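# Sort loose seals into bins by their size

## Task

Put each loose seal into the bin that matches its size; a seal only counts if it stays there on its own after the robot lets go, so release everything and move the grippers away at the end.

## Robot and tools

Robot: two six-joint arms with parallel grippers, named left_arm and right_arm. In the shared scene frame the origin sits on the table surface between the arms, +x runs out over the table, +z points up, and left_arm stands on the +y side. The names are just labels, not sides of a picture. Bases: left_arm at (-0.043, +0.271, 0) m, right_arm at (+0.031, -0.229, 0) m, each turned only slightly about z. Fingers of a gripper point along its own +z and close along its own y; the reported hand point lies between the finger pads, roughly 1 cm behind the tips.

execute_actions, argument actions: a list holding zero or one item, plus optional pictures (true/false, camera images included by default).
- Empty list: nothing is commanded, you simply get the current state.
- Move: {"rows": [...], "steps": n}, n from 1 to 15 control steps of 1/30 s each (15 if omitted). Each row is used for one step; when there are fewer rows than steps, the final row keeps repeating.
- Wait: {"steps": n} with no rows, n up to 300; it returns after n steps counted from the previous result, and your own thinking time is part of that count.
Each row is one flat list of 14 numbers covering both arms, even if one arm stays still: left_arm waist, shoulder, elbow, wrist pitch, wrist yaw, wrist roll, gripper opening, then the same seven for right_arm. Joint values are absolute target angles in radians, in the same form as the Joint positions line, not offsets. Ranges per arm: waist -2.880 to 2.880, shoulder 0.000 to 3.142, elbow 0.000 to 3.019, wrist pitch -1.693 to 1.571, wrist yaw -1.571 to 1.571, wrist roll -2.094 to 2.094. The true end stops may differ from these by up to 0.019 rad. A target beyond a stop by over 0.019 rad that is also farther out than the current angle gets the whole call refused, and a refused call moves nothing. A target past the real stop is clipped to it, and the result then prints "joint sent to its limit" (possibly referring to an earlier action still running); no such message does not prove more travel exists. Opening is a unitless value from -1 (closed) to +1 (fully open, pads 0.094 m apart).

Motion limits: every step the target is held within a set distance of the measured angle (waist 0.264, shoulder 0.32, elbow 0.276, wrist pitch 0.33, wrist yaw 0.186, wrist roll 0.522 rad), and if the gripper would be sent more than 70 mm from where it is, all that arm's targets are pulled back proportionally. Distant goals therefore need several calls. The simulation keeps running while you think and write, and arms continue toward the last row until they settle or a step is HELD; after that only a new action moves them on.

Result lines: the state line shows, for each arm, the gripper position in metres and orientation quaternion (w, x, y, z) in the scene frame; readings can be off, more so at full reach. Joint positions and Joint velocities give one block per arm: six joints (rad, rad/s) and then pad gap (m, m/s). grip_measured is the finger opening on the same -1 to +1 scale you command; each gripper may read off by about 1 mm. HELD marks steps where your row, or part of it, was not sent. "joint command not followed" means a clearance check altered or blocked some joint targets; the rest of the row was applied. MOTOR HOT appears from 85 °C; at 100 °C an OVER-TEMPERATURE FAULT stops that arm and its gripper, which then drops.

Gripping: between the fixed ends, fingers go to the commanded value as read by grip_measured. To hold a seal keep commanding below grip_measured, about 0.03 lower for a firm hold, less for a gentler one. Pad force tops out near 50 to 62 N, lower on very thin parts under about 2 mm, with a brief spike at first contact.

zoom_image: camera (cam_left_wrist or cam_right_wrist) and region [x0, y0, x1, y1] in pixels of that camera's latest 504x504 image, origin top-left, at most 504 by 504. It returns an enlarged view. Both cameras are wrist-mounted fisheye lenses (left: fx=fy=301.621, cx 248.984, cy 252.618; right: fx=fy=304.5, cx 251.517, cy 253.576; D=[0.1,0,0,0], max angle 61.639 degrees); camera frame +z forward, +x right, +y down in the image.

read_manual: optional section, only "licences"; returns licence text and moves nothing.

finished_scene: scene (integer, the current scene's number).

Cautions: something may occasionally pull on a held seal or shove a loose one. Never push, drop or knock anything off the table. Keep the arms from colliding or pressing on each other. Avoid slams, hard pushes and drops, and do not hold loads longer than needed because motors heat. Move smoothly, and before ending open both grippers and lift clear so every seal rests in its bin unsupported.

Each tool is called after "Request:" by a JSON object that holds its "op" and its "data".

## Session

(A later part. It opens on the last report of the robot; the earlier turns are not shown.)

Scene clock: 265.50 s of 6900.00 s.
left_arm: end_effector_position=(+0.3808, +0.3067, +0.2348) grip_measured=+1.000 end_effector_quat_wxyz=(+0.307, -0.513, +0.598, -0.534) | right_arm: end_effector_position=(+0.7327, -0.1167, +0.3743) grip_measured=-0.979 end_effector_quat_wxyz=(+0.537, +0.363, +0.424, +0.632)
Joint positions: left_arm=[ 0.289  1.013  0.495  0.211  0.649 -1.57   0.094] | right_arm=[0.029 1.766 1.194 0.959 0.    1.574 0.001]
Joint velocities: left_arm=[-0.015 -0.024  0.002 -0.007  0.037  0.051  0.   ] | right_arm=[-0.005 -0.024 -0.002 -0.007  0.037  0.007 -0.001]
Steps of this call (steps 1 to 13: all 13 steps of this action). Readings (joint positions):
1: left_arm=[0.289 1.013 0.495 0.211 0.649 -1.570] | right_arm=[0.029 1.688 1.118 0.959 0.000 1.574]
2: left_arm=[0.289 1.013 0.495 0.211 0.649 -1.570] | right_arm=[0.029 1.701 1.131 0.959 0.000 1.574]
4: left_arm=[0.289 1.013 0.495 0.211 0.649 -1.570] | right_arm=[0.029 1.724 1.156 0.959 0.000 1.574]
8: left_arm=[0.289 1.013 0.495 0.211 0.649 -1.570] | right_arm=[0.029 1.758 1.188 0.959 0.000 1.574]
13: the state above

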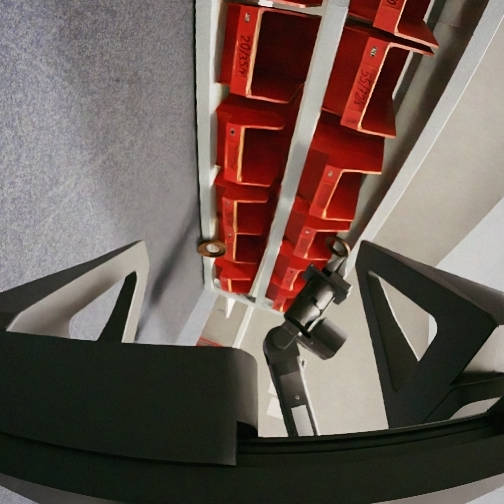

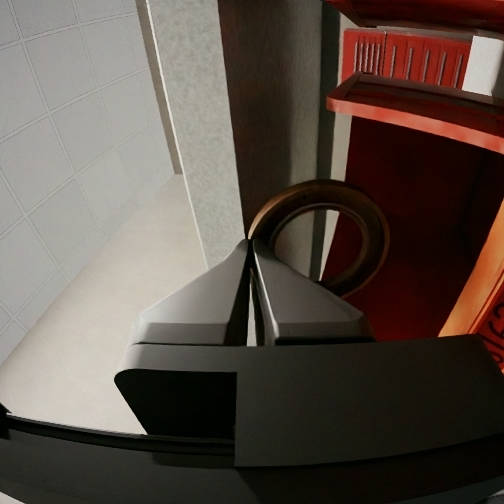

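Request:
{"op": "execute_actions", "data": {"actions": [{"rows": [[0.3,1.0,0.5,0.2,0.65,-1.585,1, 0.022,1.771,1.264,0.950,0,1.585,-1.0],[0.3,1.0,0.5,0.2,0.65,-1.585,1, 0.022,1.771,1.264,0.936,0,1.585,-1.0],[0.3,1.0,0.5,0.2,0.65,-1.585,1, 0.022,1.771,1.264,0.927,0,1.585,-1.0],[0.3,1.0,0.5,0.2,0.65,-1.585,1, 0.022,1.771,1.266,0.915,0,1.585,-1.0],[0.3,1.0,0.5,0.2,0.65,-1.585,1, 0.022,1.771,1.270,0.900,0,1.585,-1.0],[0.3,1.0,0.5,0.2,0.65,-1.585,1, 0.022,1.771,1.277,0.882,0,1.585,-1.0],[0.3,1.0,0.5,0.2,0.65,-1.585,1, 0.022,1.771,1.285,0.860,0,1.585,-1.0],[0.3,1.0,0.5,0.2,0.65,-1.585,1, 0.022,1.771,1.294,0.835,0,1.585,-1.0],[0.3,1.0,0.5,0.2,0.65,-1.585,1, 0.022,1.771,1.303,0.808,0,1.585,-1.0],[0.3,1.0,0.5,0.2,0.65,-1.585,1, 0.022,1.771,1.311,0.778,0,1.585,-1.0],[0.3,1.0,0.5,0.2,0.65,-1.585,1, 0.022,1.771,1.320,0.745,0,1.585,-1.0],[0.3,1.0,0.5,0.2,0.65,-1.585,1, 0.022,1.771,1.330,0.711,0,1.585,-1.0],[0.3,1.0,0.5,0.2,0.65,-1.585,1, 0.022,1.771,1.340,0.674,0,1.585,-1.0],[0.3,1.0,0.5,0.2,0.65,-1.585,1, 0.022,1.771,1.351,0.635,0,1.585,-1.0],[0.3,1.0,0.5,0.2,0.65,-1.585,1, 0.022,1.771,1.363,0.595,0,1.585,-1.0]], "steps": 15}], "pictures": false}}

Request:
{"op": "execute_actions", "data": {"actions": [{"rows": [[0.3,1.0,0.5,0.2,0.65,-1.585,1, 0.022,1.771,1.374,0.553,0,1.585,-1.0],[0.3,1.0,0.5,0.2,0.65,-1.585,1, 0.022,1.771,1.386,0.511,0,1.585,-1.0],[0.3,1.0,0.5,0.2,0.65,-1.585,1, 0.022,1.771,1.398,0.467,0,1.585,-1.0],[0.3,1.0,0.5,0.2,0.65,-1.585,1, 0.022,1.771,1.411,0.423,0,1.585,-1.0],[0.3,1.0,0.5,0.2,0.65,-1.585,1, 0.022,1.771,1.424,0.379,0,1.585,-1.0],[0.3,1.0,0.5,0.2,0.65,-1.585,1, 0.022,1.771,1.438,0.335,0,1.585,-1.0],[0.3,1.0,0.5,0.2,0.65,-1.585,1, 0.022,1.772,1.452,0.291,0,1.585,-1.0],[0.3,1.0,0.5,0.2,0.65,-1.585,1, 0.022,1.773,1.466,0.247,0,1.585,-1.0],[0.3,1.0,0.5,0.2,0.65,-1.585,1, 0.022,1.774,1.479,0.205,0,1.585,-1.0],[0.3,1.0,0.5,0.2,0.65,-1.585,1, 0.022,1.775,1.493,0.163,0,1.585,-1.0],[0.3,1.0,0.5,0.2,0.65,-1.585,1, 0.022,1.776,1.505,0.123,0,1.585,-1.0],[0.3,1.0,0.5,0.2,0.65,-1.585,1, 0.022,1.778,1.518,0.084,0,1.585,-1.0],[0.3,1.0,0.5,0.2,0.65,-1.585,1, 0.022,1.780,1.532,0.047,0,1.585,-1.0],[0.3,1.0,0.5,0.2,0.65,-1.585,1, 0.022,1.782,1.546,0.013,0,1.585,-1.0],[0.3,1.0,0.5,0.2,0.65,-1.585,1, 0.022,1.784,1.558,-0.020,0,1.585,-1.0]], "steps": 15}], "pictures": false}}

Request:
{"op": "execute_actions", "data": {"actions": [{"rows": [[0.3,1.0,0.5,0.2,0.65,-1.585,1, 0.022,1.785,1.570,-0.050,0,1.585,-1.0],[0.3,1.0,0.5,0.2,0.65,-1.585,1, 0.022,1.786,1.581,-0.077,0,1.585,-1.0],[0.3,1.0,0.5,0.2,0.65,-1.585,1, 0.022,1.787,1.590,-0.102,0,1.585,-1.0],[0.3,1.0,0.5,0.2,0.65,-1.585,1, 0.022,1.788,1.599,-0.124,0,1.585,-1.0],[0.3,1.0,0.5,0.2,0.65,-1.585,1, 0.022,1.789,1.606,-0.142,0,1.585,-1.0],[0.3,1.0,0.5,0.2,0.65,-1.585,1, 0.022,1.790,1.612,-0.157,0,1.585,-1.0],[0.3,1.0,0.5,0.2,0.65,-1.585,1, 0.022,1.790,1.617,-0.169,0,1.585,-1.0],[0.3,1.0,0.5,0.2,0.65,-1.585,1, 0.022,1.790,1.620,-0.178,0,1.585,-1.0],[0.3,1.0,0.5,0.2,0.65,-1.585,1, 0.022,1.790,1.622,-0.183,0,1.585,-1.0],[0.3,1.0,0.5,0.2,0.65,-1.585,1, 0.022,1.790,1.623,-0.185,0,1.585,-1.0]], "steps": 14}]}}

Scene clock: 280.67 s of 6900.00 s.
left_arm: end_effector_position=(+0.3808, +0.3067, +0.2348) grip_measured=+1.000 end_effector_quat_wxyz=(+0.307, -0.513, +0.598, -0.534) | right_arm: end_effector_position=(+0.7613, -0.1121, +0.3553) grip_measured=-0.979 end_effector_quat_wxyz=(+0.500, +0.413, +0.483, +0.589)
Joint positions: left_arm=[ 0.289  1.013  0.495  0.211  0.649 -1.57   0.094] | right_arm=[0.029 1.766 1.274 0.686 0.    1.574 0.001]
Joint velocities: left_arm=[ 0.005 -0.015 -0.007  0.002  0.007 -0.007  0.   ] | right_arm=[-0.005 -0.005  0.33  -1.111 -0.037 -0.022 -0.   ]
Steps of this call (steps 1 to 15: the robot went on to your last target; steps 16 to 90: nothing new was sent; then 11.67 s passed at rest; steps 91 to 105: all 15 steps of this action). Readings (joint positions):
91: left_arm=[0.289 1.013 0.495 0.211 0.649 -1.570] | right_arm=[0.029 1.766 1.196 0.959 0.000 1.574]
92: left_arm=[0.289 1.013 0.495 0.211 0.649 -1.570] | right_arm=[0.029 1.766 1.196 0.958 0.000 1.574]
94: left_arm=[0.289 1.013 0.495 0.211 0.649 -1.570] | right_arm=[0.029 1.766 1.196 0.948 0.000 1.574]
98: left_arm=[0.289 1.013 0.495 0.211 0.649 -1.570] | right_arm=[0.029 1.766 1.207 0.892 0.000 1.574]
105: the state above

Scene clock: 281.17 s of 6900.00 s.
left_arm: end_effector_position=(+0.3808, +0.3067, +0.2348) grip_measured=+1.000 end_effector_quat_wxyz=(+0.307, -0.513, +0.598, -0.534) | right_arm: end_effector_position=(+0.7863, -0.1081, +0.3140) grip_measured=-0.979 end_effector_quat_wxyz=(+0.399, +0.512, +0.598, +0.470)
Joint positions: left_arm=[ 0.289  1.013  0.495  0.211  0.649 -1.57   0.094] | right_arm=[0.029 1.767 1.46  0.066 0.    1.574 0.001]
Joint velocities: left_arm=[-0.005 -0.015 -0.002 -0.002  0.007 -0.139  0.   ] | right_arm=[ 0.005  0.015  0.374 -1.038 -0.081 -0.022 -0.001]
Steps of this call (steps 1 to 15: all 15 steps of this action). Readings (joint positions):
1: left_arm=[0.289 1.013 0.495 0.211 0.649 -1.570] | right_arm=[0.029 1.766 1.285 0.648 0.000 1.574]
2: left_arm=[0.289 1.013 0.495 0.211 0.649 -1.570] | right_arm=[0.029 1.766 1.297 0.608 0.000 1.574]
4: left_arm=[0.289 1.013 0.495 0.211 0.649 -1.570] | right_arm=[0.029 1.766 1.320 0.525 0.000 1.574]
8: left_arm=[0.289 1.013 0.495 0.211 0.649 -1.570] | right_arm=[0.029 1.766 1.368 0.350 0.000 1.574]
15: the state above

Scene clock: 281.63 s of 6900.00 s.
left_arm: end_effector_position=(+0.3808, +0.3067, +0.2348) grip_measured=+1.000 end_effector_quat_wxyz=(+0.307, -0.513, +0.598, -0.534) | right_arm: end_effector_position=(+0.7852, -0.1083, +0.3078) grip_measured=-0.979 end_effector_quat_wxyz=(+0.360, +0.540, +0.632, +0.424)
Joint positions: left_arm=[ 0.289  1.013  0.495  0.211  0.649 -1.57   0.094] | right_arm=[ 0.029  1.774  1.548 -0.166  0.     1.574  0.001]
Joint velocities: left_arm=[-0.005 -0.015  0.002  0.002 -0.051 -0.066  0.   ] | right_arm=[-0.024  0.015  0.007 -0.046  0.022  0.007  0.001]
Steps of this call (steps 1 to 14: all 14 steps of this action). Readings (joint positions):
1: left_arm=[0.289 1.013 0.495 0.211 0.649 -1.570] | right_arm=[0.029 1.769 1.473 0.032 0.000 1.574]
2: left_arm=[0.289 1.013 0.495 0.211 0.649 -1.570] | right_arm=[0.029 1.770 1.486 0.000 0.000 1.574]
4: left_arm=[0.289 1.013 0.495 0.211 0.649 -1.570] | right_arm=[0.029 1.772 1.508 -0.056 0.000 1.574]
8: left_arm=[0.289 1.013 0.495 0.211 0.649 -1.570] | right_arm=[0.029 1.774 1.538 -0.134 0.000 1.574]
14: the state above

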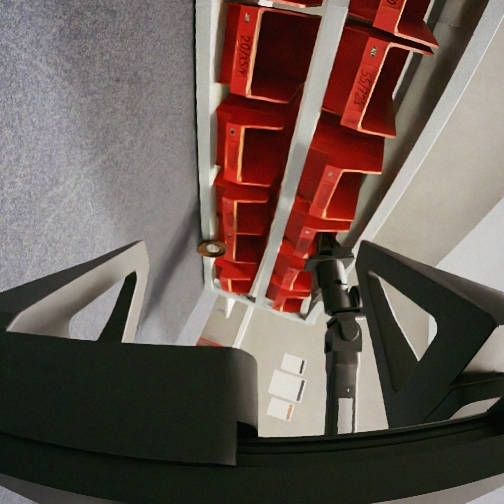

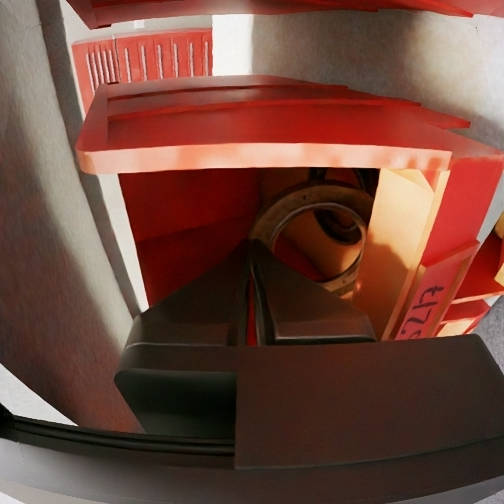

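Request:
{"op": "execute_actions", "data": {"actions": [{"rows": [[0.3,1.0,0.5,0.2,0.65,-1.585,1, 0.022,1.792,1.623,-0.185,0,1.585,-1.0],[0.3,1.0,0.5,0.2,0.65,-1.585,1, 0.022,1.794,1.623,-0.185,0,1.585,-1.0],[0.3,1.0,0.5,0.2,0.65,-1.585,1, 0.022,1.796,1.623,-0.185,0,1.585,-1.0],[0.3,1.0,0.5,0.2,0.65,-1.585,1, 0.022,1.798,1.623,-0.185,0,1.585,-1.0],[0.3,1.0,0.5,0.2,0.65,-1.585,1, 0.022,1.800,1.623,-0.185,0,1.585,-1.0],[0.3,1.0,0.5,0.2,0.65,-1.585,1, 0.022,1.802,1.623,-0.185,0,1.585,-1.0],[0.3,1.0,0.5,0.2,0.65,-1.585,1, 0.022,1.804,1.623,-0.185,0,1.585,-1.0]], "steps": 14}]}}

Scene clock: 283.43 s of 6900.00 s.
left_arm: end_effector_position=(+0.3808, +0.3067, +0.2348) grip_measured=+1.000 end_effector_quat_wxyz=(+0.307, -0.513, +0.598, -0.534) | right_arm: end_effector_position=(+0.7880, -0.1079, +0.2942) grip_measured=-0.979 end_effector_quat_wxyz=(+0.354, +0.544, +0.636, +0.417)
Joint positions: left_arm=[ 0.289  1.013  0.495  0.211  0.649 -1.57   0.094] | right_arm=[ 0.029  1.791  1.548 -0.168  0.     1.574  0.001]
Joint velocities: left_arm=[-0.005 -0.015 -0.007 -0.012 -0.007  0.066  0.   ] | right_arm=[ 0.005 -0.005 -0.012 -0.002  0.037  0.022 -0.001]
Steps of this call (steps 1 to 15: the robot went on to your last target; steps 16 to 40: nothing new was sent; steps 41 to 54: all 14 steps of this action). Readings (joint positions):
41: left_arm=[0.289 1.013 0.495 0.211 0.649 -1.570] | right_arm=[0.029 1.777 1.548 -0.168 0.000 1.574]
42: left_arm=[0.289 1.013 0.495 0.211 0.649 -1.570] | right_arm=[0.029 1.777 1.548 -0.168 0.000 1.574]
44: left_arm=[0.289 1.013 0.495 0.211 0.649 -1.570] | right_arm=[0.029 1.778 1.548 -0.168 0.000 1.574]
48: left_arm=[0.289 1.013 0.495 0.211 0.649 -1.570] | right_arm=[0.029 1.784 1.548 -0.168 0.000 1.574]
54: the state above

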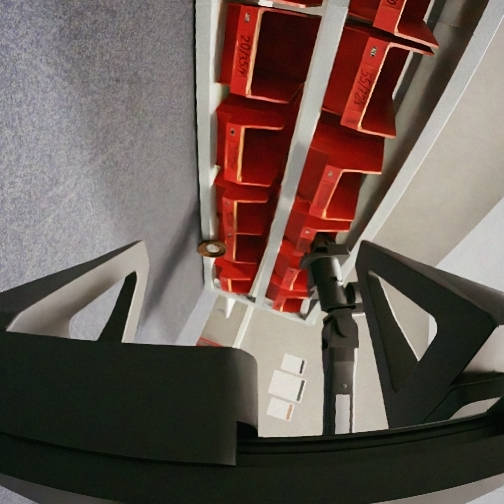

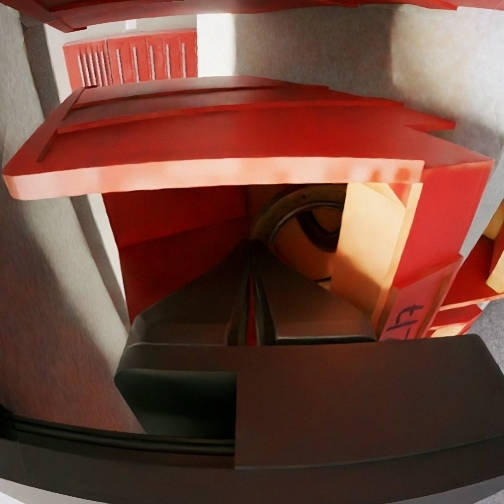

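Request:
{"op": "execute_actions", "data": {"actions": [{"rows": [[0.3,1.0,0.5,0.2,0.65,-1.585,1, 0.022,1.800,1.623,-0.185,0,1.585,-0.98],[0.3,1.0,0.5,0.2,0.65,-1.585,1, 0.022,1.800,1.623,-0.185,0,1.585,-0.965],[0.3,1.0,0.5,0.2,0.65,-1.585,1, 0.022,1.800,1.623,-0.185,0,1.585,-0.95],[0.3,1.0,0.5,0.2,0.65,-1.585,1, 0.022,1.800,1.623,-0.185,0,1.585,-0.935],[0.3,1.0,0.5,0.2,0.65,-1.585,1, 0.022,1.800,1.623,-0.185,0,1.585,-0.92],[0.3,1.0,0.5,0.2,0.65,-1.585,1, 0.022,1.800,1.623,-0.185,0,1.585,-0.90],[0.3,1.0,0.5,0.2,0.65,-1.585,1, 0.022,1.800,1.623,-0.185,0,1.585,-0.88],[0.3,1.0,0.5,0.2,0.65,-1.585,1, 0.022,1.800,1.623,-0.185,0,1.585,-0.86],[0.3,1.0,0.5,0.2,0.65,-1.585,1, 0.022,1.800,1.623,-0.185,0,1.585,-0.84],[0.3,1.0,0.5,0.2,0.65,-1.585,1, 0.022,1.800,1.623,-0.185,0,1.585,-0.82]], "steps": 15}]}}

Scene clock: 285.73 s of 6900.00 s.
left_arm: end_effector_position=(+0.3808, +0.3067, +0.2348) grip_measured=+1.000 end_effector_quat_wxyz=(+0.307, -0.513, +0.598, -0.534) | right_arm: end_effector_position=(+0.7880, -0.1079, +0.2942) grip_measured=-0.822 end_effector_quat_wxyz=(+0.354, +0.544, +0.636, +0.417)
Joint positions: left_arm=[ 0.289  1.013  0.495  0.211  0.649 -1.57   0.094] | right_arm=[ 0.029  1.791  1.548 -0.168  0.     1.574  0.008]
Joint velocities: left_arm=[-0.005  0.015 -0.002 -0.017 -0.037  0.081  0.   ] | right_arm=[-0.005 -0.005  0.002 -0.012  0.081 -0.066  0.   ]
Steps of this call (steps 1 to 15: the robot went on to your last target; steps 16 to 54: nothing new was sent; steps 55 to 69: all 15 steps of this action). Readings (joint positions):
55: left_arm=[0.289 1.013 0.495 0.211 0.649 -1.570] | right_arm=[0.029 1.791 1.548 -0.168 0.000 1.574]
56: left_arm=[0.289 1.013 0.495 0.211 0.649 -1.570] | right_arm=[0.029 1.791 1.548 -0.168 0.000 1.574]
58: left_arm=[0.289 1.013 0.495 0.211 0.649 -1.570] | right_arm=[0.029 1.791 1.548 -0.168 0.000 1.574]
62: left_arm=[0.289 1.013 0.495 0.211 0.649 -1.570] | right_arm=[0.029 1.791 1.548 -0.168 0.000 1.574]
69: the state above

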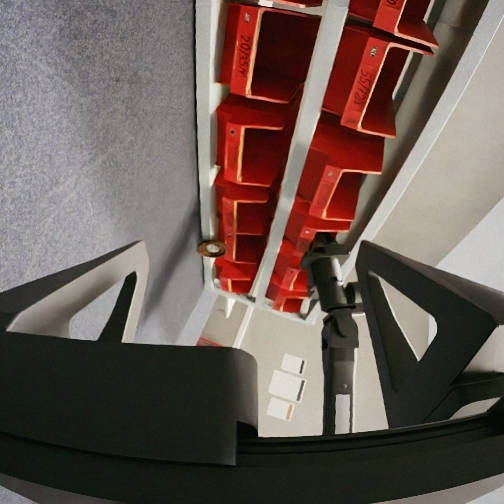

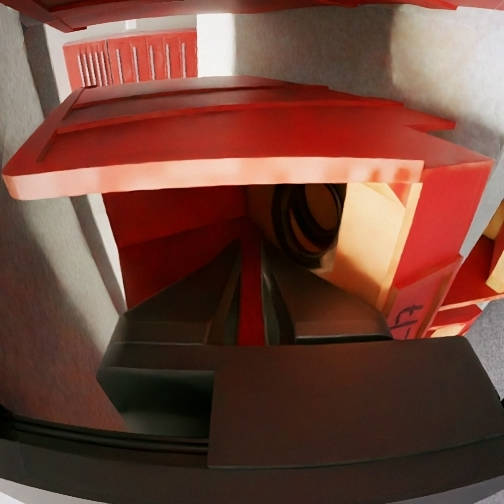

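Request:
{"op": "execute_actions", "data": {"actions": [{"rows": [[0.3,1.0,0.5,0.2,0.65,-1.585,1, 0.022,1.780,1.575,-0.185,0,1.585,-0.82],[0.3,1.0,0.5,0.2,0.65,-1.585,1, 0.022,1.770,1.538,-0.185,0,1.585,-0.82],[0.3,1.0,0.5,0.2,0.65,-1.585,1, 0.022,1.763,1.534,-0.185,0,1.585,-0.82],[0.3,1.0,0.5,0.2,0.65,-1.585,1, 0.022,1.754,1.529,-0.185,0,1.585,-0.82],[0.3,1.0,0.5,0.2,0.65,-1.585,1, 0.022,1.744,1.522,-0.185,0,1.585,-0.82],[0.3,1.0,0.5,0.2,0.65,-1.585,1, 0.022,1.731,1.514,-0.185,0,1.585,-0.82],[0.3,1.0,0.5,0.2,0.65,-1.585,1, 0.022,1.716,1.504,-0.185,0,1.585,-0.82],[0.3,1.0,0.5,0.2,0.65,-1.585,1, 0.022,1.701,1.493,-0.185,0,1.585,-0.82],[0.3,1.0,0.5,0.2,0.65,-1.585,1, 0.022,1.684,1.481,-0.185,0,1.585,-0.82],[0.3,1.0,0.5,0.2,0.65,-1.585,1, 0.022,1.668,1.468,-0.185,0,1.585,-0.82],[0.3,1.0,0.5,0.2,0.65,-1.585,1, 0.022,1.651,1.453,-0.185,0,1.585,-0.82],[0.3,1.0,0.5,0.2,0.65,-1.585,1, 0.022,1.634,1.437,-0.185,0,1.585,-0.82],[0.3,1.0,0.5,0.2,0.65,-1.585,1, 0.022,1.619,1.420,-0.185,0,1.585,-0.82],[0.3,1.0,0.5,0.2,0.65,-1.585,1, 0.022,1.604,1.402,-0.185,0,1.585,-0.82],[0.3,1.0,0.5,0.2,0.65,-1.585,1, 0.022,1.591,1.383,-0.185,0,1.585,-0.82]], "steps": 15}]}}

Request:
{"op": "execute_actions", "data": {"actions": [{"rows": [[0.3,1.0,0.5,0.2,0.65,-1.585,1, 0.022,1.581,1.363,-0.185,0,1.585,-0.82],[0.3,1.0,0.5,0.2,0.65,-1.585,1, 0.022,1.572,1.342,-0.175,0,1.585,-0.82],[0.3,1.0,0.5,0.2,0.65,-1.585,1, 0.021,1.565,1.320,-0.165,0,1.585,-0.82],[0.3,1.0,0.5,0.2,0.65,-1.585,1, 0.020,1.561,1.298,-0.155,0,1.585,-0.82],[0.3,1.0,0.5,0.2,0.65,-1.585,1, 0.018,1.560,1.275,-0.145,0,1.585,-0.82],[0.3,1.0,0.5,0.2,0.65,-1.585,1, 0.017,1.560,1.252,-0.143,0,1.585,-0.78],[0.3,1.0,0.5,0.2,0.65,-1.585,1, 0.016,1.562,1.229,-0.137,0,1.585,-0.73],[0.3,1.0,0.5,0.2,0.65,-1.585,1, 0.013,1.563,1.205,-0.127,0,1.585,-0.68],[0.3,1.0,0.5,0.2,0.65,-1.585,1, 0.009,1.566,1.181,-0.113,0,1.585,-0.63],[0.3,1.0,0.5,0.2,0.65,-1.585,1, 0.004,1.570,1.157,-0.096,0,1.585,-0.58],[0.3,1.0,0.5,0.2,0.65,-1.585,1, -0.002,1.574,1.132,-0.075,0,1.585,-0.53],[0.3,1.0,0.5,0.2,0.65,-1.585,1, -0.009,1.578,1.108,-0.050,0,1.585,-0.48],[0.3,1.0,0.5,0.2,0.65,-1.585,1, -0.017,1.584,1.084,-0.023,0,1.585,-0.43],[0.3,1.0,0.5,0.2,0.65,-1.585,1, -0.025,1.589,1.061,0.007,0,1.585,-0.38],[0.3,1.0,0.5,0.2,0.65,-1.585,1, -0.035,1.596,1.038,0.040,0,1.585,-0.33]], "steps": 15}], "pictures": false}}

Request:
{"op": "execute_actions", "data": {"actions": [{"rows": [[0.3,1.0,0.5,0.2,0.65,-1.585,1, -0.044,1.602,1.015,0.074,0,1.585,-0.28],[0.3,1.0,0.5,0.2,0.65,-1.585,1, -0.055,1.609,0.993,0.110,0,1.585,-0.23],[0.3,1.0,0.5,0.2,0.65,-1.585,1, -0.065,1.617,0.971,0.147,0,1.585,-0.18],[0.3,1.0,0.5,0.2,0.65,-1.585,1, -0.076,1.624,0.950,0.185,0,1.585,-0.13],[0.3,1.0,0.5,0.2,0.65,-1.585,1, -0.087,1.632,0.931,0.224,0,1.585,-0.08],[0.3,1.0,0.5,0.2,0.65,-1.585,1, -0.098,1.639,0.911,0.263,0,1.585,-0.03],[0.3,1.0,0.5,0.2,0.65,-1.585,1, -0.109,1.646,0.893,0.301,0,1.585,0.02],[0.3,1.0,0.5,0.2,0.65,-1.585,1, -0.119,1.654,0.876,0.338,0,1.585,0.07],[0.3,1.0,0.5,0.2,0.65,-1.585,1, -0.130,1.661,0.860,0.374,0,1.585,0.12],[0.3,1.0,0.5,0.2,0.65,-1.585,1, -0.140,1.667,0.845,0.409,0,1.585,0.15],[0.3,1.0,0.5,0.2,0.65,-1.585,1, -0.149,1.674,0.832,0.441,0,1.585,0.15],[0.3,1.0,0.5,0.2,0.65,-1.585,1, -0.157,1.679,0.820,0.471,0,1.585,0.15],[0.3,1.0,0.5,0.2,0.65,-1.585,1, -0.165,1.685,0.809,0.498,0,1.585,0.15],[0.3,1.0,0.5,0.2,0.65,-1.585,1, -0.172,1.689,0.799,0.523,0,1.585,0.15],[0.3,1.0,0.5,0.2,0.65,-1.585,1, -0.178,1.693,0.791,0.544,0,1.585,0.15]], "steps": 15}], "pictures": false}}

Request:
{"op": "execute_actions", "data": {"actions": [{"rows": [[0.3,1.0,0.5,0.2,0.65,-1.585,1, -0.183,1.697,0.784,0.561,0,1.585,0.15],[0.3,1.0,0.5,0.2,0.65,-1.585,1, -0.187,1.700,0.779,0.575,0,1.585,0.15],[0.3,1.0,0.5,0.2,0.65,-1.585,1, -0.190,1.701,0.775,0.585,0,1.585,0.15],[0.3,1.0,0.5,0.2,0.65,-1.585,1, -0.191,1.703,0.773,0.591,0,1.585,0.15],[0.3,1.0,0.5,0.2,0.65,-1.585,1, -0.192,1.703,0.772,0.593,0,1.585,0.15]], "steps": 11}]}}

Scene clock: 301.00 s of 6900.00 s.
left_arm: end_effector_position=(+0.3808, +0.3067, +0.2348) grip_measured=+1.000 end_effector_quat_wxyz=(+0.307, -0.513, +0.598, -0.534) | right_arm: end_effector_position=(+0.7374, -0.1160, +0.3364) grip_measured=-0.822 end_effector_quat_wxyz=(+0.365, +0.537, +0.628, +0.429)
Joint positions: left_arm=[ 0.289  1.013  0.495  0.211  0.649 -1.57   0.094] | right_arm=[ 0.029  1.632  1.427 -0.169  0.     1.574  0.008]
Joint velocities: left_arm=[-0.005 -0.005 -0.002 -0.012 -0.007  0.037  0.   ] | right_arm=[-0.005 -0.62  -0.437  0.002 -0.066 -0.051  0.   ]
Steps of this call (steps 1 to 15: the robot went on to your last target; steps 16 to 90: nothing new was sent; then 11.77 s passed at rest; steps 91 to 105: all 15 steps of this action). Readings (joint positions):
91: left_arm=[0.289 1.013 0.495 0.211 0.649 -1.570] | right_arm=[0.029 1.791 1.548 -0.168 0.000 1.574]
92: left_arm=[0.289 1.013 0.495 0.211 0.649 -1.570] | right_arm=[0.029 1.791 1.548 -0.168 0.000 1.574]
94: left_arm=[0.289 1.013 0.495 0.211 0.649 -1.570] | right_arm=[0.029 1.789 1.547 -0.168 0.000 1.574]
98: left_arm=[0.289 1.013 0.495 0.211 0.649 -1.570] | right_arm=[0.029 1.758 1.520 -0.168 0.000 1.574]
105: the state above

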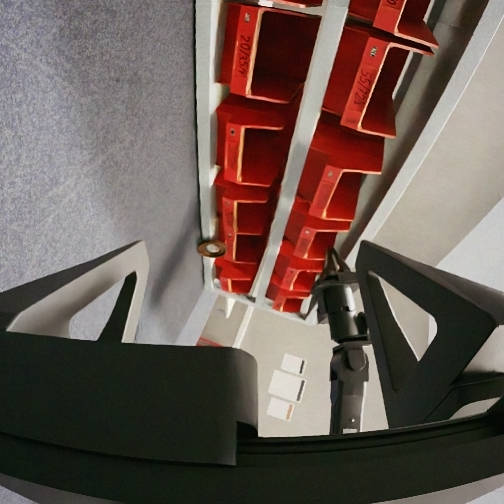

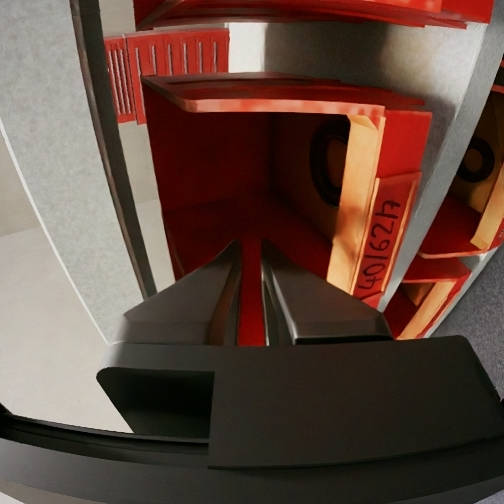

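Scene clock: 301.50 s of 6900.00 s.
left_arm: end_effector_position=(+0.3808, +0.3067, +0.2348) grip_measured=+1.000 end_effector_quat_wxyz=(+0.307, -0.513, +0.598, -0.534) | right_arm: end_effector_position=(+0.6657, -0.1434, +0.2071) grip_measured=-0.356 end_effector_quat_wxyz=(+0.327, +0.572, +0.652, +0.376)
Joint positions: left_arm=[ 0.289  1.013  0.495  0.211  0.649 -1.57   0.094] | right_arm=[ 0.004  1.573  1.088 -0.044  0.     1.575  0.03 ]
Joint velocities: left_arm=[-0.015  0.015 -0.002 -0.017 -0.066 -0.022  0.   ] | right_arm=[-0.239  0.298 -0.735  0.828 -0.037  0.066  0.05 ]
Steps of this call (steps 1 to 15: all 15 steps of this action). Readings (joint positions):
1: left_arm=[0.289 1.013 0.495 0.211 0.649 -1.570] | right_arm=[0.029 1.612 1.411 -0.169 0.000 1.574]
2: left_arm=[0.289 1.013 0.495 0.211 0.649 -1.570] | right_arm=[0.029 1.593 1.395 -0.169 0.000 1.574]
4: left_arm=[0.289 1.013 0.495 0.211 0.649 -1.570] | right_arm=[0.029 1.560 1.359 -0.169 0.000 1.574]
8: left_arm=[0.289 1.013 0.495 0.211 0.649 -1.570] | right_arm=[0.029 1.532 1.275 -0.156 0.000 1.574]
15: the state above

Scene clock: 302.00 s of 6900.00 s.
left_arm: end_effector_position=(+0.3808, +0.3067, +0.2348) grip_measured=+1.000 end_effector_quat_wxyz=(+0.307, -0.513, +0.598, -0.534) | right_arm: end_effector_position=(+0.6358, -0.2463, +0.1158) grip_measured=+0.148 end_effector_quat_wxyz=(+0.397, +0.598, +0.579, +0.388)
Joint positions: left_arm=[ 0.289  1.013  0.495  0.211  0.649 -1.57   0.094] | right_arm=[-0.158  1.676  0.816  0.465  0.     1.575  0.054]
Joint velocities: left_arm=[-0.015 -0.005 -0.002  0.002  0.022 -0.022  0.   ] | right_arm=[-0.23   0.151 -0.266  0.755 -0.051  0.007  0.   ]
Steps of this call (steps 1 to 15: all 15 steps of this action). Readings (joint positions):
1: left_arm=[0.289 1.013 0.495 0.211 0.649 -1.570] | right_arm=[-0.005 1.583 1.063 -0.016 0.000 1.575]
2: left_arm=[0.289 1.013 0.495 0.211 0.649 -1.570] | right_arm=[-0.015 1.592 1.039 0.015 0.000 1.575]
4: left_arm=[0.289 1.013 0.495 0.211 0.649 -1.570] | right_arm=[-0.038 1.610 0.993 0.083 0.000 1.575]
8: left_arm=[0.289 1.013 0.495 0.211 0.649 -1.570] | right_arm=[-0.089 1.639 0.912 0.233 0.000 1.575]
15: the state above

Scene clock: 302.37 s of 6900.00 s.
left_arm: end_effector_position=(+0.3808, +0.3067, +0.2348) grip_measured=+1.000 end_effector_quat_wxyz=(+0.307, -0.513, +0.598, -0.534) | right_arm: end_effector_position=(+0.6300, -0.2612, +0.1106) grip_measured=+0.148 end_effector_quat_wxyz=(+0.415, +0.596, +0.563, +0.395)
Joint positions: left_arm=[ 0.289  1.013  0.495  0.211  0.649 -1.57   0.094] | right_arm=[-0.183  1.695  0.78   0.565  0.     1.575  0.054]
Joint velocities: left_arm=[-0.005  0.005 -0.007 -0.007  0.022 -0.066  0.   ] | right_arm=[ 0.005  0.005 -0.007  0.002  0.081 -0.022  0.   ]
Steps of this call (steps 1 to 11: all 11 steps of this action). Readings (joint positions):
1: left_arm=[0.289 1.013 0.495 0.211 0.649 -1.570] | right_arm=[-0.165 1.681 0.807 0.489 0.000 1.575]
2: left_arm=[0.289 1.013 0.495 0.211 0.649 -1.570] | right_arm=[-0.170 1.685 0.799 0.509 0.000 1.575]
4: left_arm=[0.289 1.013 0.495 0.211 0.649 -1.570] | right_arm=[-0.179 1.691 0.787 0.539 0.000 1.575]
8: left_arm=[0.289 1.013 0.495 0.211 0.649 -1.570] | right_arm=[-0.183 1.695 0.780 0.560 0.000 1.575]
11: the state above

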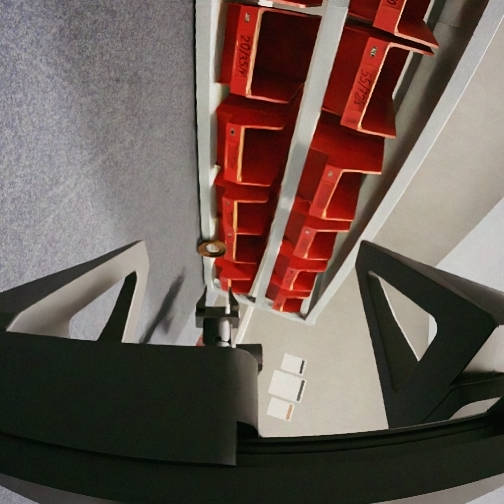

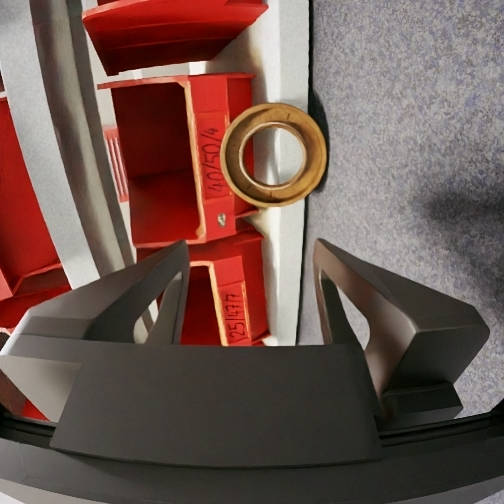

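Request:
{"op": "zoom_image", "data": {"camera": "cam_right_wrist", "region": [190, 75, 350, 235]}}

Region (190, 75, 350, 235) of cam_right_wrist's 504x504 image, scaled by 3.150, with more detail than that image has.

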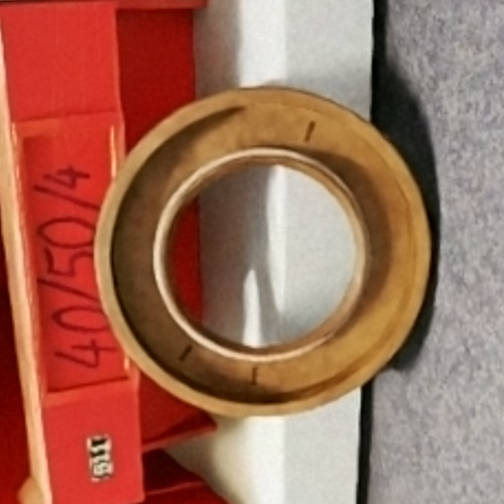

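Request:
{"op": "execute_actions", "data": {"actions": [{"rows": [[0.3,1.0,0.5,0.2,0.65,-1.585,1, -0.193,1.703,0.800,0.593,0,1.585,0.10],[0.3,1.0,0.5,0.2,0.65,-1.585,1, -0.194,1.703,0.825,0.593,0,1.585,0.04],[0.3,1.0,0.5,0.2,0.65,-1.585,1, -0.195,1.704,0.849,0.593,0,1.585,-0.02],[0.3,1.0,0.5,0.2,0.65,-1.585,1, -0.196,1.707,0.852,0.593,0,1.585,-0.08],[0.3,1.0,0.5,0.2,0.65,-1.585,1, -0.197,1.711,0.858,0.593,0,1.585,-0.14],[0.3,1.0,0.5,0.2,0.65,-1.585,1, -0.197,1.717,0.865,0.593,0,1.585,-0.20],[0.3,1.0,0.5,0.2,0.65,-1.585,1, -0.197,1.725,0.875,0.593,0,1.585,-0.26],[0.3,1.0,0.5,0.2,0.65,-1.585,1, -0.197,1.734,0.886,0.593,0,1.585,-0.32],[0.3,1.0,0.5,0.2,0.65,-1.585,1, -0.197,1.744,0.898,0.593,0,1.585,-0.38],[0.3,1.0,0.5,0.2,0.65,-1.585,1, -0.197,1.756,0.912,0.593,0,1.585,-0.44],[0.3,1.0,0.5,0.2,0.65,-1.585,1, -0.197,1.768,0.927,0.593,0,1.585,-0.50],[0.3,1.0,0.5,0.2,0.65,-1.585,1, -0.197,1.782,0.943,0.593,0,1.585,-0.55],[0.3,1.0,0.5,0.2,0.65,-1.585,1, -0.197,1.795,0.960,0.593,0,1.585,-0.60],[0.3,1.0,0.5,0.2,0.65,-1.585,1, -0.197,1.809,0.977,0.593,0,1.585,-0.63],[0.3,1.0,0.5,0.2,0.65,-1.585,1, -0.197,1.823,0.993,0.593,0,1.585,-0.65]], "steps": 15}], "pictures": false}}

Request:
{"op": "execute_actions", "data": {"actions": [{"rows": [[0.3,1.0,0.5,0.2,0.65,-1.585,1, -0.197,1.836,1.010,0.593,0,1.585,-0.65],[0.3,1.0,0.5,0.2,0.65,-1.585,1, -0.197,1.850,1.026,0.593,0,1.585,-0.65],[0.3,1.0,0.5,0.2,0.65,-1.585,1, -0.197,1.862,1.041,0.593,0,1.585,-0.65],[0.3,1.0,0.5,0.2,0.65,-1.585,1, -0.197,1.874,1.055,0.593,0,1.585,-0.65],[0.3,1.0,0.5,0.2,0.65,-1.585,1, -0.197,1.884,1.067,0.593,0,1.585,-0.65],[0.3,1.0,0.5,0.2,0.65,-1.585,1, -0.197,1.893,1.078,0.593,0,1.585,-0.65],[0.3,1.0,0.5,0.2,0.65,-1.585,1, -0.197,1.901,1.088,0.593,0,1.585,-0.65],[0.3,1.0,0.5,0.2,0.65,-1.585,1, -0.197,1.907,1.095,0.593,0,1.585,-0.65],[0.3,1.0,0.5,0.2,0.65,-1.585,1, -0.197,1.911,1.101,0.593,0,1.585,-0.65],[0.3,1.0,0.5,0.2,0.65,-1.585,1, -0.197,1.914,1.104,0.593,0,1.585,-0.65],[0.3,1.0,0.5,0.2,0.65,-1.585,1, -0.197,1.915,1.105,0.593,0,1.585,-0.65]], "steps": 15}]}}

Scene clock: 312.27 s of 6900.00 s.
left_arm: end_effector_position=(+0.3808, +0.3067, +0.2348) grip_measured=+1.000 end_effector_quat_wxyz=(+0.307, -0.513, +0.598, -0.534) | right_arm: end_effector_position=(+0.6782, -0.2638, +0.1213) grip_measured=-0.637 end_effector_quat_wxyz=(+0.429, +0.586, +0.553, +0.408)
Joint positions: left_arm=[ 0.289  1.013  0.495  0.211  0.649 -1.57   0.094] | right_arm=[-0.183  1.781  0.912  0.566  0.     1.575  0.017]
Joint velocities: left_arm=[-0.005 -0.015 -0.002 -0.007  0.037  0.022  0.   ] | right_arm=[-0.015  0.415  0.486  0.007 -0.051 -0.007 -0.022]
Steps of this call (steps 1 to 15: the robot went on to your last target; steps 16 to 90: nothing new was sent; then 6.40 s passed at rest; steps 91 to 105: all 15 steps of this action). Readings (joint positions):
91: left_arm=[0.289 1.013 0.495 0.211 0.649 -1.570] | right_arm=[-0.183 1.695 0.780 0.565 0.000 1.575]
92: left_arm=[0.289 1.013 0.495 0.211 0.649 -1.570] | right_arm=[-0.183 1.695 0.780 0.565 0.000 1.575]
94: left_arm=[0.289 1.013 0.495 0.211 0.649 -1.570] | right_arm=[-0.183 1.696 0.783 0.565 0.000 1.575]
98: left_arm=[0.289 1.013 0.495 0.211 0.649 -1.570] | right_arm=[-0.183 1.705 0.809 0.565 0.000 1.575]
105: the state above

Scene clock: 312.77 s of 6900.00 s.
left_arm: end_effector_position=(+0.3808, +0.3067, +0.2348) grip_measured=+1.000 end_effector_quat_wxyz=(+0.307, -0.513, +0.598, -0.534) | right_arm: end_effector_position=(+0.7260, -0.2663, +0.1059) grip_measured=-0.648 end_effector_quat_wxyz=(+0.432, +0.583, +0.551, +0.412)
Joint positions: left_arm=[ 0.289  1.013  0.495  0.211  0.649 -1.57   0.094] | right_arm=[-0.183  1.907  1.049  0.566  0.     1.575  0.017]
Joint velocities: left_arm=[ 0.015 -0.005  0.002 -0.002 -0.037 -0.051  0.   ] | right_arm=[-0.005  0.005  0.022 -0.022 -0.007 -0.037 -0.001]
Steps of this call (steps 1 to 15: all 15 steps of this action). Readings (joint positions):
1: left_arm=[0.289 1.013 0.495 0.211 0.649 -1.570] | right_arm=[-0.183 1.796 0.929 0.566 0.000 1.575]
2: left_arm=[0.289 1.013 0.495 0.211 0.649 -1.570] | right_arm=[-0.183 1.811 0.946 0.566 0.000 1.575]
4: left_arm=[0.289 1.013 0.495 0.211 0.649 -1.570] | right_arm=[-0.183 1.840 0.978 0.566 0.000 1.575]
8: left_arm=[0.289 1.013 0.495 0.211 0.649 -1.570] | right_arm=[-0.183 1.885 1.027 0.566 0.000 1.575]
15: the state above

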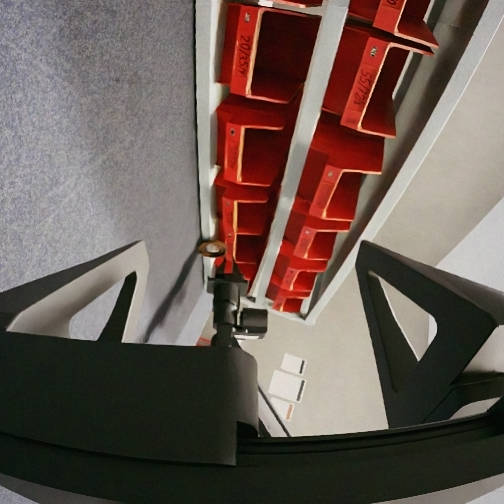

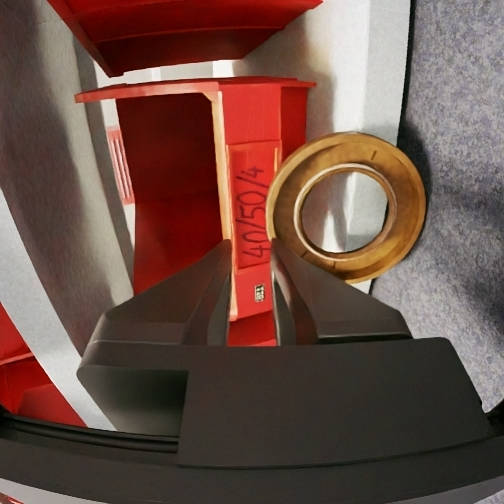

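Request:
{"op": "execute_actions", "data": {"actions": [{"rows": [[0.3,1.0,0.5,0.2,0.65,-1.585,1, -0.199,1.918,1.105,0.593,0,1.585,-0.65],[0.3,1.0,0.5,0.2,0.65,-1.585,1, -0.201,1.921,1.105,0.593,0,1.585,-0.65],[0.3,1.0,0.5,0.2,0.65,-1.585,1, -0.203,1.924,1.106,0.593,0,1.585,-0.65],[0.3,1.0,0.5,0.2,0.65,-1.585,1, -0.205,1.928,1.108,0.593,0,1.585,-0.65],[0.3,1.0,0.5,0.2,0.65,-1.585,1, -0.207,1.932,1.111,0.593,0,1.585,-0.65],[0.3,1.0,0.5,0.2,0.65,-1.585,1, -0.207,1.936,1.115,0.593,0,1.585,-0.65],[0.3,1.0,0.5,0.2,0.65,-1.585,1, -0.207,1.940,1.120,0.593,0,1.585,-0.65],[0.3,1.0,0.5,0.2,0.65,-1.585,1, -0.207,1.944,1.125,0.593,0,1.585,-0.65],[0.3,1.0,0.5,0.2,0.65,-1.585,1, -0.207,1.948,1.130,0.593,0,1.585,-0.65],[0.3,1.0,0.5,0.2,0.65,-1.585,1, -0.207,1.952,1.135,0.593,0,1.585,-0.65],[0.3,1.0,0.5,0.2,0.65,-1.585,1, -0.207,1.955,1.138,0.593,0,1.585,-0.65],[0.3,1.0,0.5,0.2,0.65,-1.585,1, -0.207,1.956,1.140,0.593,0,1.585,-0.65]], "steps": 15}], "pictures": false}}

Request:
{"op": "execute_actions", "data": {"actions": [{"steps": 5}]}}

Scene clock: 318.23 s of 6900.00 s.
left_arm: end_effector_position=(+0.3808, +0.3067, +0.2348) grip_measured=+1.000 end_effector_quat_wxyz=(+0.307, -0.513, +0.598, -0.534) | right_arm: end_effector_position=(+0.7368, -0.2755, +0.0968) grip_measured=-0.648 end_effector_quat_wxyz=(+0.434, +0.587, +0.548, +0.408)
Joint positions: left_arm=[ 0.289  1.013  0.495  0.211  0.649 -1.57   0.094] | right_arm=[-0.196  1.945  1.084  0.566  0.     1.575  0.017]
Joint velocities: left_arm=[ 0.005  0.005  0.007 -0.002  0.022 -0.037  0.   ] | right_arm=[ 0.005  0.024 -0.012 -0.017 -0.022  0.007 -0.001]
Steps of this call (steps 1 to 15: the robot went on to your last target; steps 16 to 90: nothing new was sent; then 1.97 s passed at rest; steps 91 to 105: all 15 steps of this action). Readings (joint positions):
91: left_arm=[0.289 1.013 0.495 0.211 0.649 -1.570] | right_arm=[-0.183 1.907 1.049 0.566 0.000 1.575]
92: left_arm=[0.289 1.013 0.495 0.211 0.649 -1.570] | right_arm=[-0.184 1.907 1.049 0.566 0.000 1.575]
94: left_arm=[0.289 1.013 0.495 0.211 0.649 -1.570] | right_arm=[-0.185 1.907 1.049 0.566 0.000 1.575]
98: left_arm=[0.289 1.013 0.495 0.211 0.649 -1.570] | right_arm=[-0.191 1.918 1.059 0.566 0.000 1.575]
105: the state above

Scene clock: 318.40 s of 6900.00 s.
left_arm: end_effector_position=(+0.3808, +0.3067, +0.2348) grip_measured=+1.000 end_effector_quat_wxyz=(+0.307, -0.513, +0.598, -0.534) | right_arm: end_effector_position=(+0.7368, -0.2755, +0.0968) grip_measured=-0.648 end_effector_quat_wxyz=(+0.434, +0.587, +0.548, +0.408)
Joint positions: left_arm=[ 0.289  1.013  0.495  0.211  0.649 -1.57   0.094] | right_arm=[-0.196  1.945  1.084  0.566  0.     1.575  0.017]
Joint velocities: left_arm=[-0.015 -0.005 -0.002 -0.012  0.037 -0.051  0.   ] | right_arm=[-0.005 -0.005  0.017 -0.022  0.051 -0.051 -0.001]
Steps of this call (steps 1 to 5: the robot went on to your last target). Readings (joint positions):
1: left_arm=[0.289 1.013 0.495 0.211 0.649 -1.570] | right_arm=[-0.196 1.945 1.084 0.566 0.000 1.575]
2: left_arm=[0.289 1.013 0.495 0.211 0.649 -1.570] | right_arm=[-0.196 1.945 1.084 0.566 0.000 1.575]
4: left_arm=[0.289 1.013 0.495 0.211 0.649 -1.570] | right_arm=[-0.196 1.945 1.084 0.566 0.000 1.575]
5: the state above

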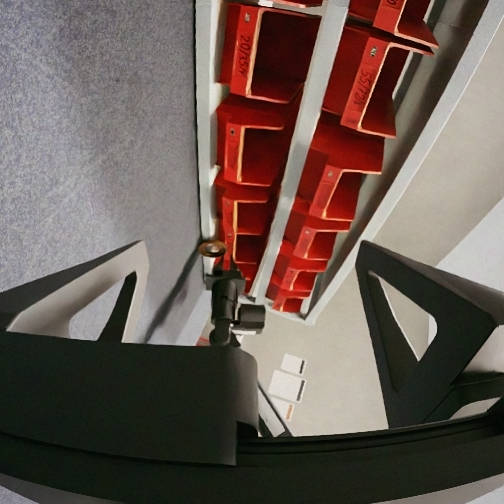

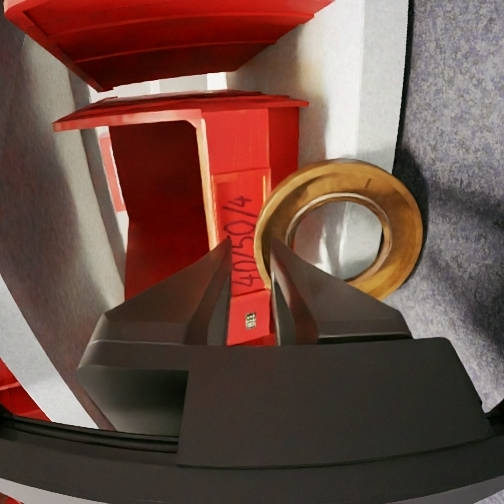

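Request:
{"op": "execute_actions", "data": {"actions": [{"rows": [[0.3,1.0,0.5,0.2,0.65,-1.585,1, -0.207,1.959,1.140,0.593,0,1.585,-0.65],[0.3,1.0,0.5,0.2,0.65,-1.585,1, -0.207,1.962,1.141,0.593,0,1.585,-0.65],[0.3,1.0,0.5,0.2,0.65,-1.585,1, -0.207,1.965,1.143,0.593,0,1.585,-0.65],[0.3,1.0,0.5,0.2,0.65,-1.585,1, -0.207,1.968,1.146,0.593,0,1.585,-0.65],[0.3,1.0,0.5,0.2,0.65,-1.585,1, -0.207,1.971,1.149,0.593,0,1.585,-0.65],[0.3,1.0,0.5,0.2,0.65,-1.585,1, -0.207,1.974,1.153,0.593,0,1.585,-0.65],[0.3,1.0,0.5,0.2,0.65,-1.585,1, -0.207,1.977,1.157,0.593,0,1.585,-0.65],[0.3,1.0,0.5,0.2,0.65,-1.585,1, -0.207,1.980,1.161,0.593,0,1.585,-0.65],[0.3,1.0,0.5,0.2,0.65,-1.585,1, -0.207,1.983,1.164,0.593,0,1.585,-0.65],[0.3,1.0,0.5,0.2,0.65,-1.585,1, -0.207,1.986,1.167,0.593,0,1.585,-0.65],[0.3,1.0,0.5,0.2,0.65,-1.585,1, -0.207,1.988,1.169,0.593,0,1.585,-0.65],[0.3,1.0,0.5,0.2,0.65,-1.585,1, -0.207,1.989,1.170,0.593,0,1.585,-0.65]], "steps": 15}]}}

Scene clock: 320.47 s of 6900.00 s.
left_arm: end_effector_position=(+0.3808, +0.3067, +0.2348) grip_measured=+1.000 end_effector_quat_wxyz=(+0.307, -0.513, +0.598, -0.534) | right_arm: end_effector_position=(+0.7465, -0.2762, +0.0897) grip_measured=-0.648 end_effector_quat_wxyz=(+0.434, +0.588, +0.548, +0.408)
Joint positions: left_arm=[ 0.289  1.013  0.495  0.211  0.649 -1.57   0.094] | right_arm=[-0.196  1.976  1.114  0.566  0.     1.575  0.017]
Joint velocities: left_arm=[-0.015  0.005  0.002 -0.007 -0.051 -0.037  0.   ] | right_arm=[ 0.005  0.015 -0.012 -0.002  0.007 -0.037 -0.   ]
Steps of this call (steps 1 to 15: the robot went on to your last target; steps 16 to 47: nothing new was sent; steps 48 to 62: all 15 steps of this action). Readings (joint positions):
48: left_arm=[0.289 1.013 0.495 0.211 0.649 -1.570] | right_arm=[-0.196 1.945 1.084 0.566 0.000 1.575]
49: left_arm=[0.289 1.013 0.495 0.211 0.649 -1.570] | right_arm=[-0.196 1.946 1.084 0.566 0.000 1.575]
51: left_arm=[0.289 1.013 0.495 0.211 0.649 -1.570] | right_arm=[-0.196 1.947 1.085 0.566 0.000 1.575]
55: left_arm=[0.289 1.013 0.495 0.211 0.649 -1.570] | right_arm=[-0.196 1.958 1.096 0.566 0.000 1.575]
62: the state above

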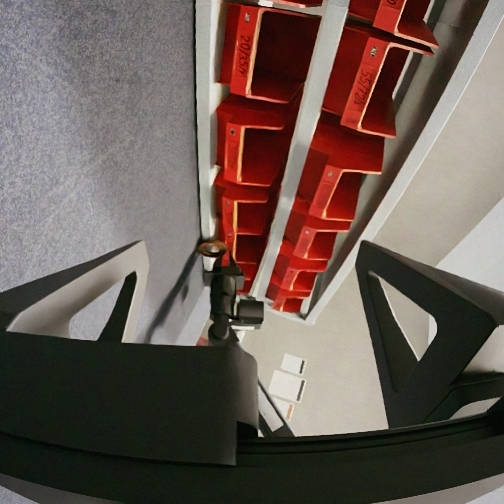

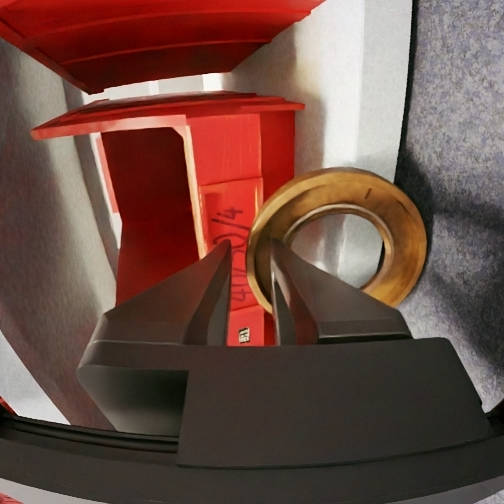

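Request:
{"op": "execute_actions", "data": {"actions": [{"rows": [[0.3,1.0,0.5,0.2,0.65,-1.585,1, -0.207,1.991,1.172,0.593,0,1.585,-0.65],[0.3,1.0,0.5,0.2,0.65,-1.585,1, -0.207,1.993,1.175,0.593,0,1.585,-0.65],[0.3,1.0,0.5,0.2,0.65,-1.585,1, -0.207,1.995,1.178,0.593,0,1.585,-0.65],[0.3,1.0,0.5,0.2,0.65,-1.585,1, -0.207,1.997,1.180,0.593,0,1.585,-0.65],[0.3,1.0,0.5,0.2,0.65,-1.585,1, -0.207,1.998,1.182,0.593,0,1.585,-0.65]], "steps": 10}]}}

Request:
{"op": "zoom_image", "data": {"camera": "cam_right_wrist", "region": [190, 170, 330, 310]}}

Scene clock: 322.10 s of 6900.00 s.
left_arm: end_effector_position=(+0.3808, +0.3067, +0.2348) grip_measured=+1.000 end_effector_quat_wxyz=(+0.307, -0.513, +0.598, -0.534) | right_arm: end_effector_position=(+0.7503, -0.2764, +0.0903) grip_measured=-0.648 end_effector_quat_wxyz=(+0.435, +0.587, +0.547, +0.409)
Joint positions: left_arm=[ 0.289  1.013  0.495  0.211  0.649 -1.57   0.094] | right_arm=[-0.196  1.983  1.125  0.566  0.     1.575  0.017]
Joint velocities: left_arm=[-0.015 -0.005 -0.007 -0.007  0.051 -0.081  0.   ] | right_arm=[ 0.005 -0.024 -0.007  0.022 -0.022  0.051  0.   ]
Steps of this call (steps 1 to 15: the robot went on to your last target; steps 16 to 39: nothing new was sent; steps 40 to 49: all 10 steps of this action). Readings (joint positions):
40: left_arm=[0.289 1.013 0.495 0.211 0.649 -1.570] | right_arm=[-0.196 1.977 1.114 0.566 0.000 1.575]
41: left_arm=[0.289 1.013 0.495 0.211 0.649 -1.570] | right_arm=[-0.196 1.977 1.114 0.566 0.000 1.575]
43: left_arm=[0.289 1.013 0.495 0.211 0.649 -1.570] | right_arm=[-0.196 1.978 1.116 0.566 0.000 1.575]
47: left_arm=[0.289 1.013 0.495 0.211 0.649 -1.570] | right_arm=[-0.196 1.983 1.125 0.566 0.000 1.575]
49: the state above

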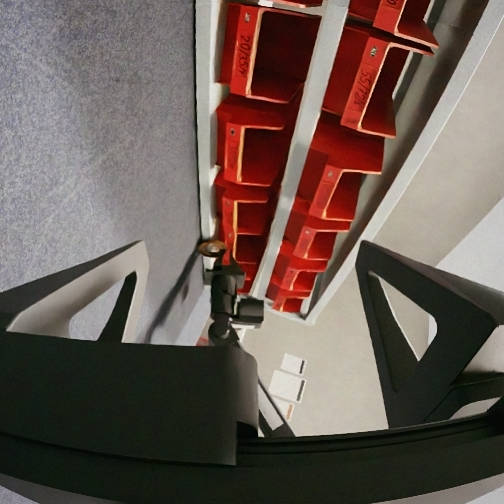

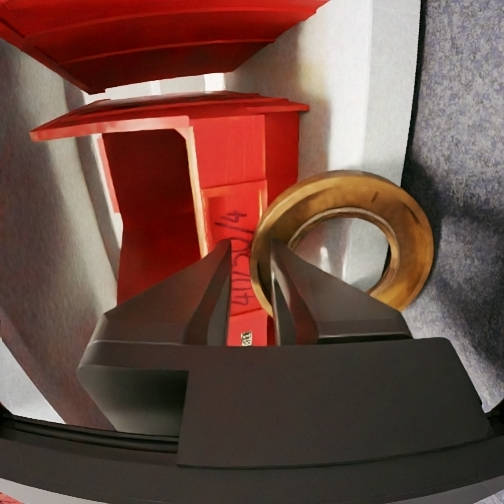

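Region (190, 170, 330, 310) of cam_right_wrist's 504x504 image, scaled by 3.600, with more detail than that image has.

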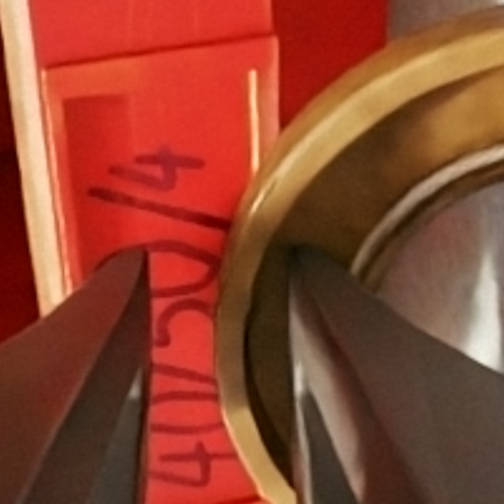

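Request:
{"op": "execute_actions", "data": {"actions": [{"rows": [[0.3,1.0,0.5,0.2,0.65,-1.585,1, -0.207,1.998,1.182,0.593,0,1.585,-0.68],[0.3,1.0,0.5,0.2,0.65,-1.585,1, -0.207,1.998,1.182,0.593,0,1.585,-0.72],[0.3,1.0,0.5,0.2,0.65,-1.585,1, -0.207,1.998,1.182,0.593,0,1.585,-0.76],[0.3,1.0,0.5,0.2,0.65,-1.585,1, -0.207,1.998,1.182,0.593,0,1.585,-0.80],[0.3,1.0,0.5,0.2,0.65,-1.585,1, -0.207,1.998,1.182,0.593,0,1.585,-0.83],[0.3,1.0,0.5,0.2,0.65,-1.585,1, -0.207,1.998,1.182,0.593,0,1.585,-0.86],[0.3,1.0,0.5,0.2,0.65,-1.585,1, -0.207,1.998,1.182,0.593,0,1.585,-0.885],[0.3,1.0,0.5,0.2,0.65,-1.585,1, -0.207,1.998,1.182,0.593,0,1.585,-0.905],[0.3,1.0,0.5,0.2,0.65,-1.585,1, -0.207,1.998,1.182,0.593,0,1.585,-0.925],[0.3,1.0,0.5,0.2,0.65,-1.585,1, -0.207,1.998,1.182,0.593,0,1.585,-0.94],[0.3,1.0,0.5,0.2,0.65,-1.585,1, -0.207,1.998,1.182,0.593,0,1.585,-0.955],[0.3,1.0,0.5,0.2,0.65,-1.585,1, -0.207,1.998,1.182,0.593,0,1.585,-0.97],[0.3,1.0,0.5,0.2,0.65,-1.585,1, -0.207,1.998,1.182,0.593,0,1.585,-0.985],[0.3,1.0,0.5,0.2,0.65,-1.585,1, -0.207,1.998,1.182,0.593,0,1.585,-1.0]], "steps": 15}]}}

Scene clock: 324.03 s of 6900.00 s.
left_arm: end_effector_position=(+0.3808, +0.3067, +0.2348) grip_measured=+1.000 end_effector_quat_wxyz=(+0.307, -0.513, +0.598, -0.534) | right_arm: end_effector_position=(+0.7503, -0.2764, +0.0893) grip_measured=-0.945 end_effector_quat_wxyz=(+0.434, +0.587, +0.547, +0.409)
Joint positions: left_arm=[ 0.289  1.013  0.495  0.211  0.649 -1.57   0.094] | right_arm=[-0.196  1.985  1.125  0.568  0.     1.577  0.003]
Joint velocities: left_arm=[ 0.015 -0.015 -0.007 -0.012  0.037  0.037  0.   ] | right_arm=[-0.015 -0.005 -0.002 -0.022  0.051 -0.007 -0.001]
Steps of this call (steps 1 to 15: the robot went on to your last target; steps 16 to 43: nothing new was sent; steps 44 to 58: all 15 steps of this action). Readings (joint positions):
44: left_arm=[0.289 1.013 0.495 0.211 0.649 -1.570] | right_arm=[-0.196 1.983 1.125 0.566 0.000 1.575]
45: left_arm=[0.289 1.013 0.495 0.211 0.649 -1.570] | right_arm=[-0.196 1.983 1.125 0.566 0.000 1.575]
47: left_arm=[0.289 1.013 0.495 0.211 0.649 -1.570] | right_arm=[-0.196 1.983 1.125 0.566 0.000 1.575]
51: left_arm=[0.289 1.013 0.495 0.211 0.649 -1.570] | right_arm=[-0.196 1.985 1.125 0.567 0.000 1.575]
58: the state above

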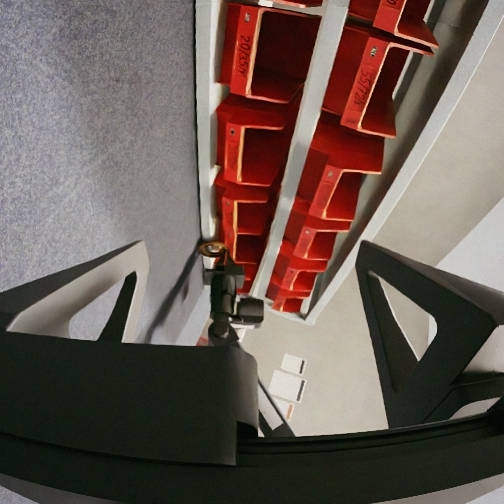

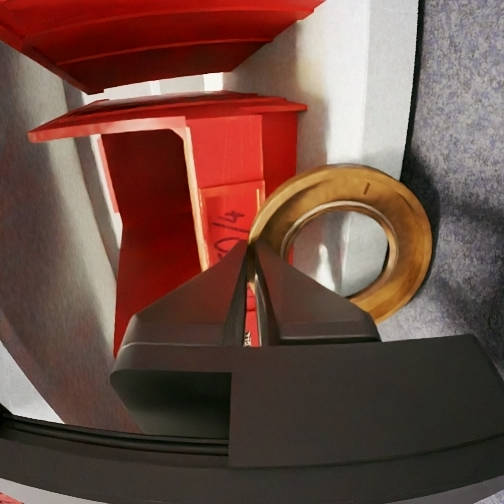

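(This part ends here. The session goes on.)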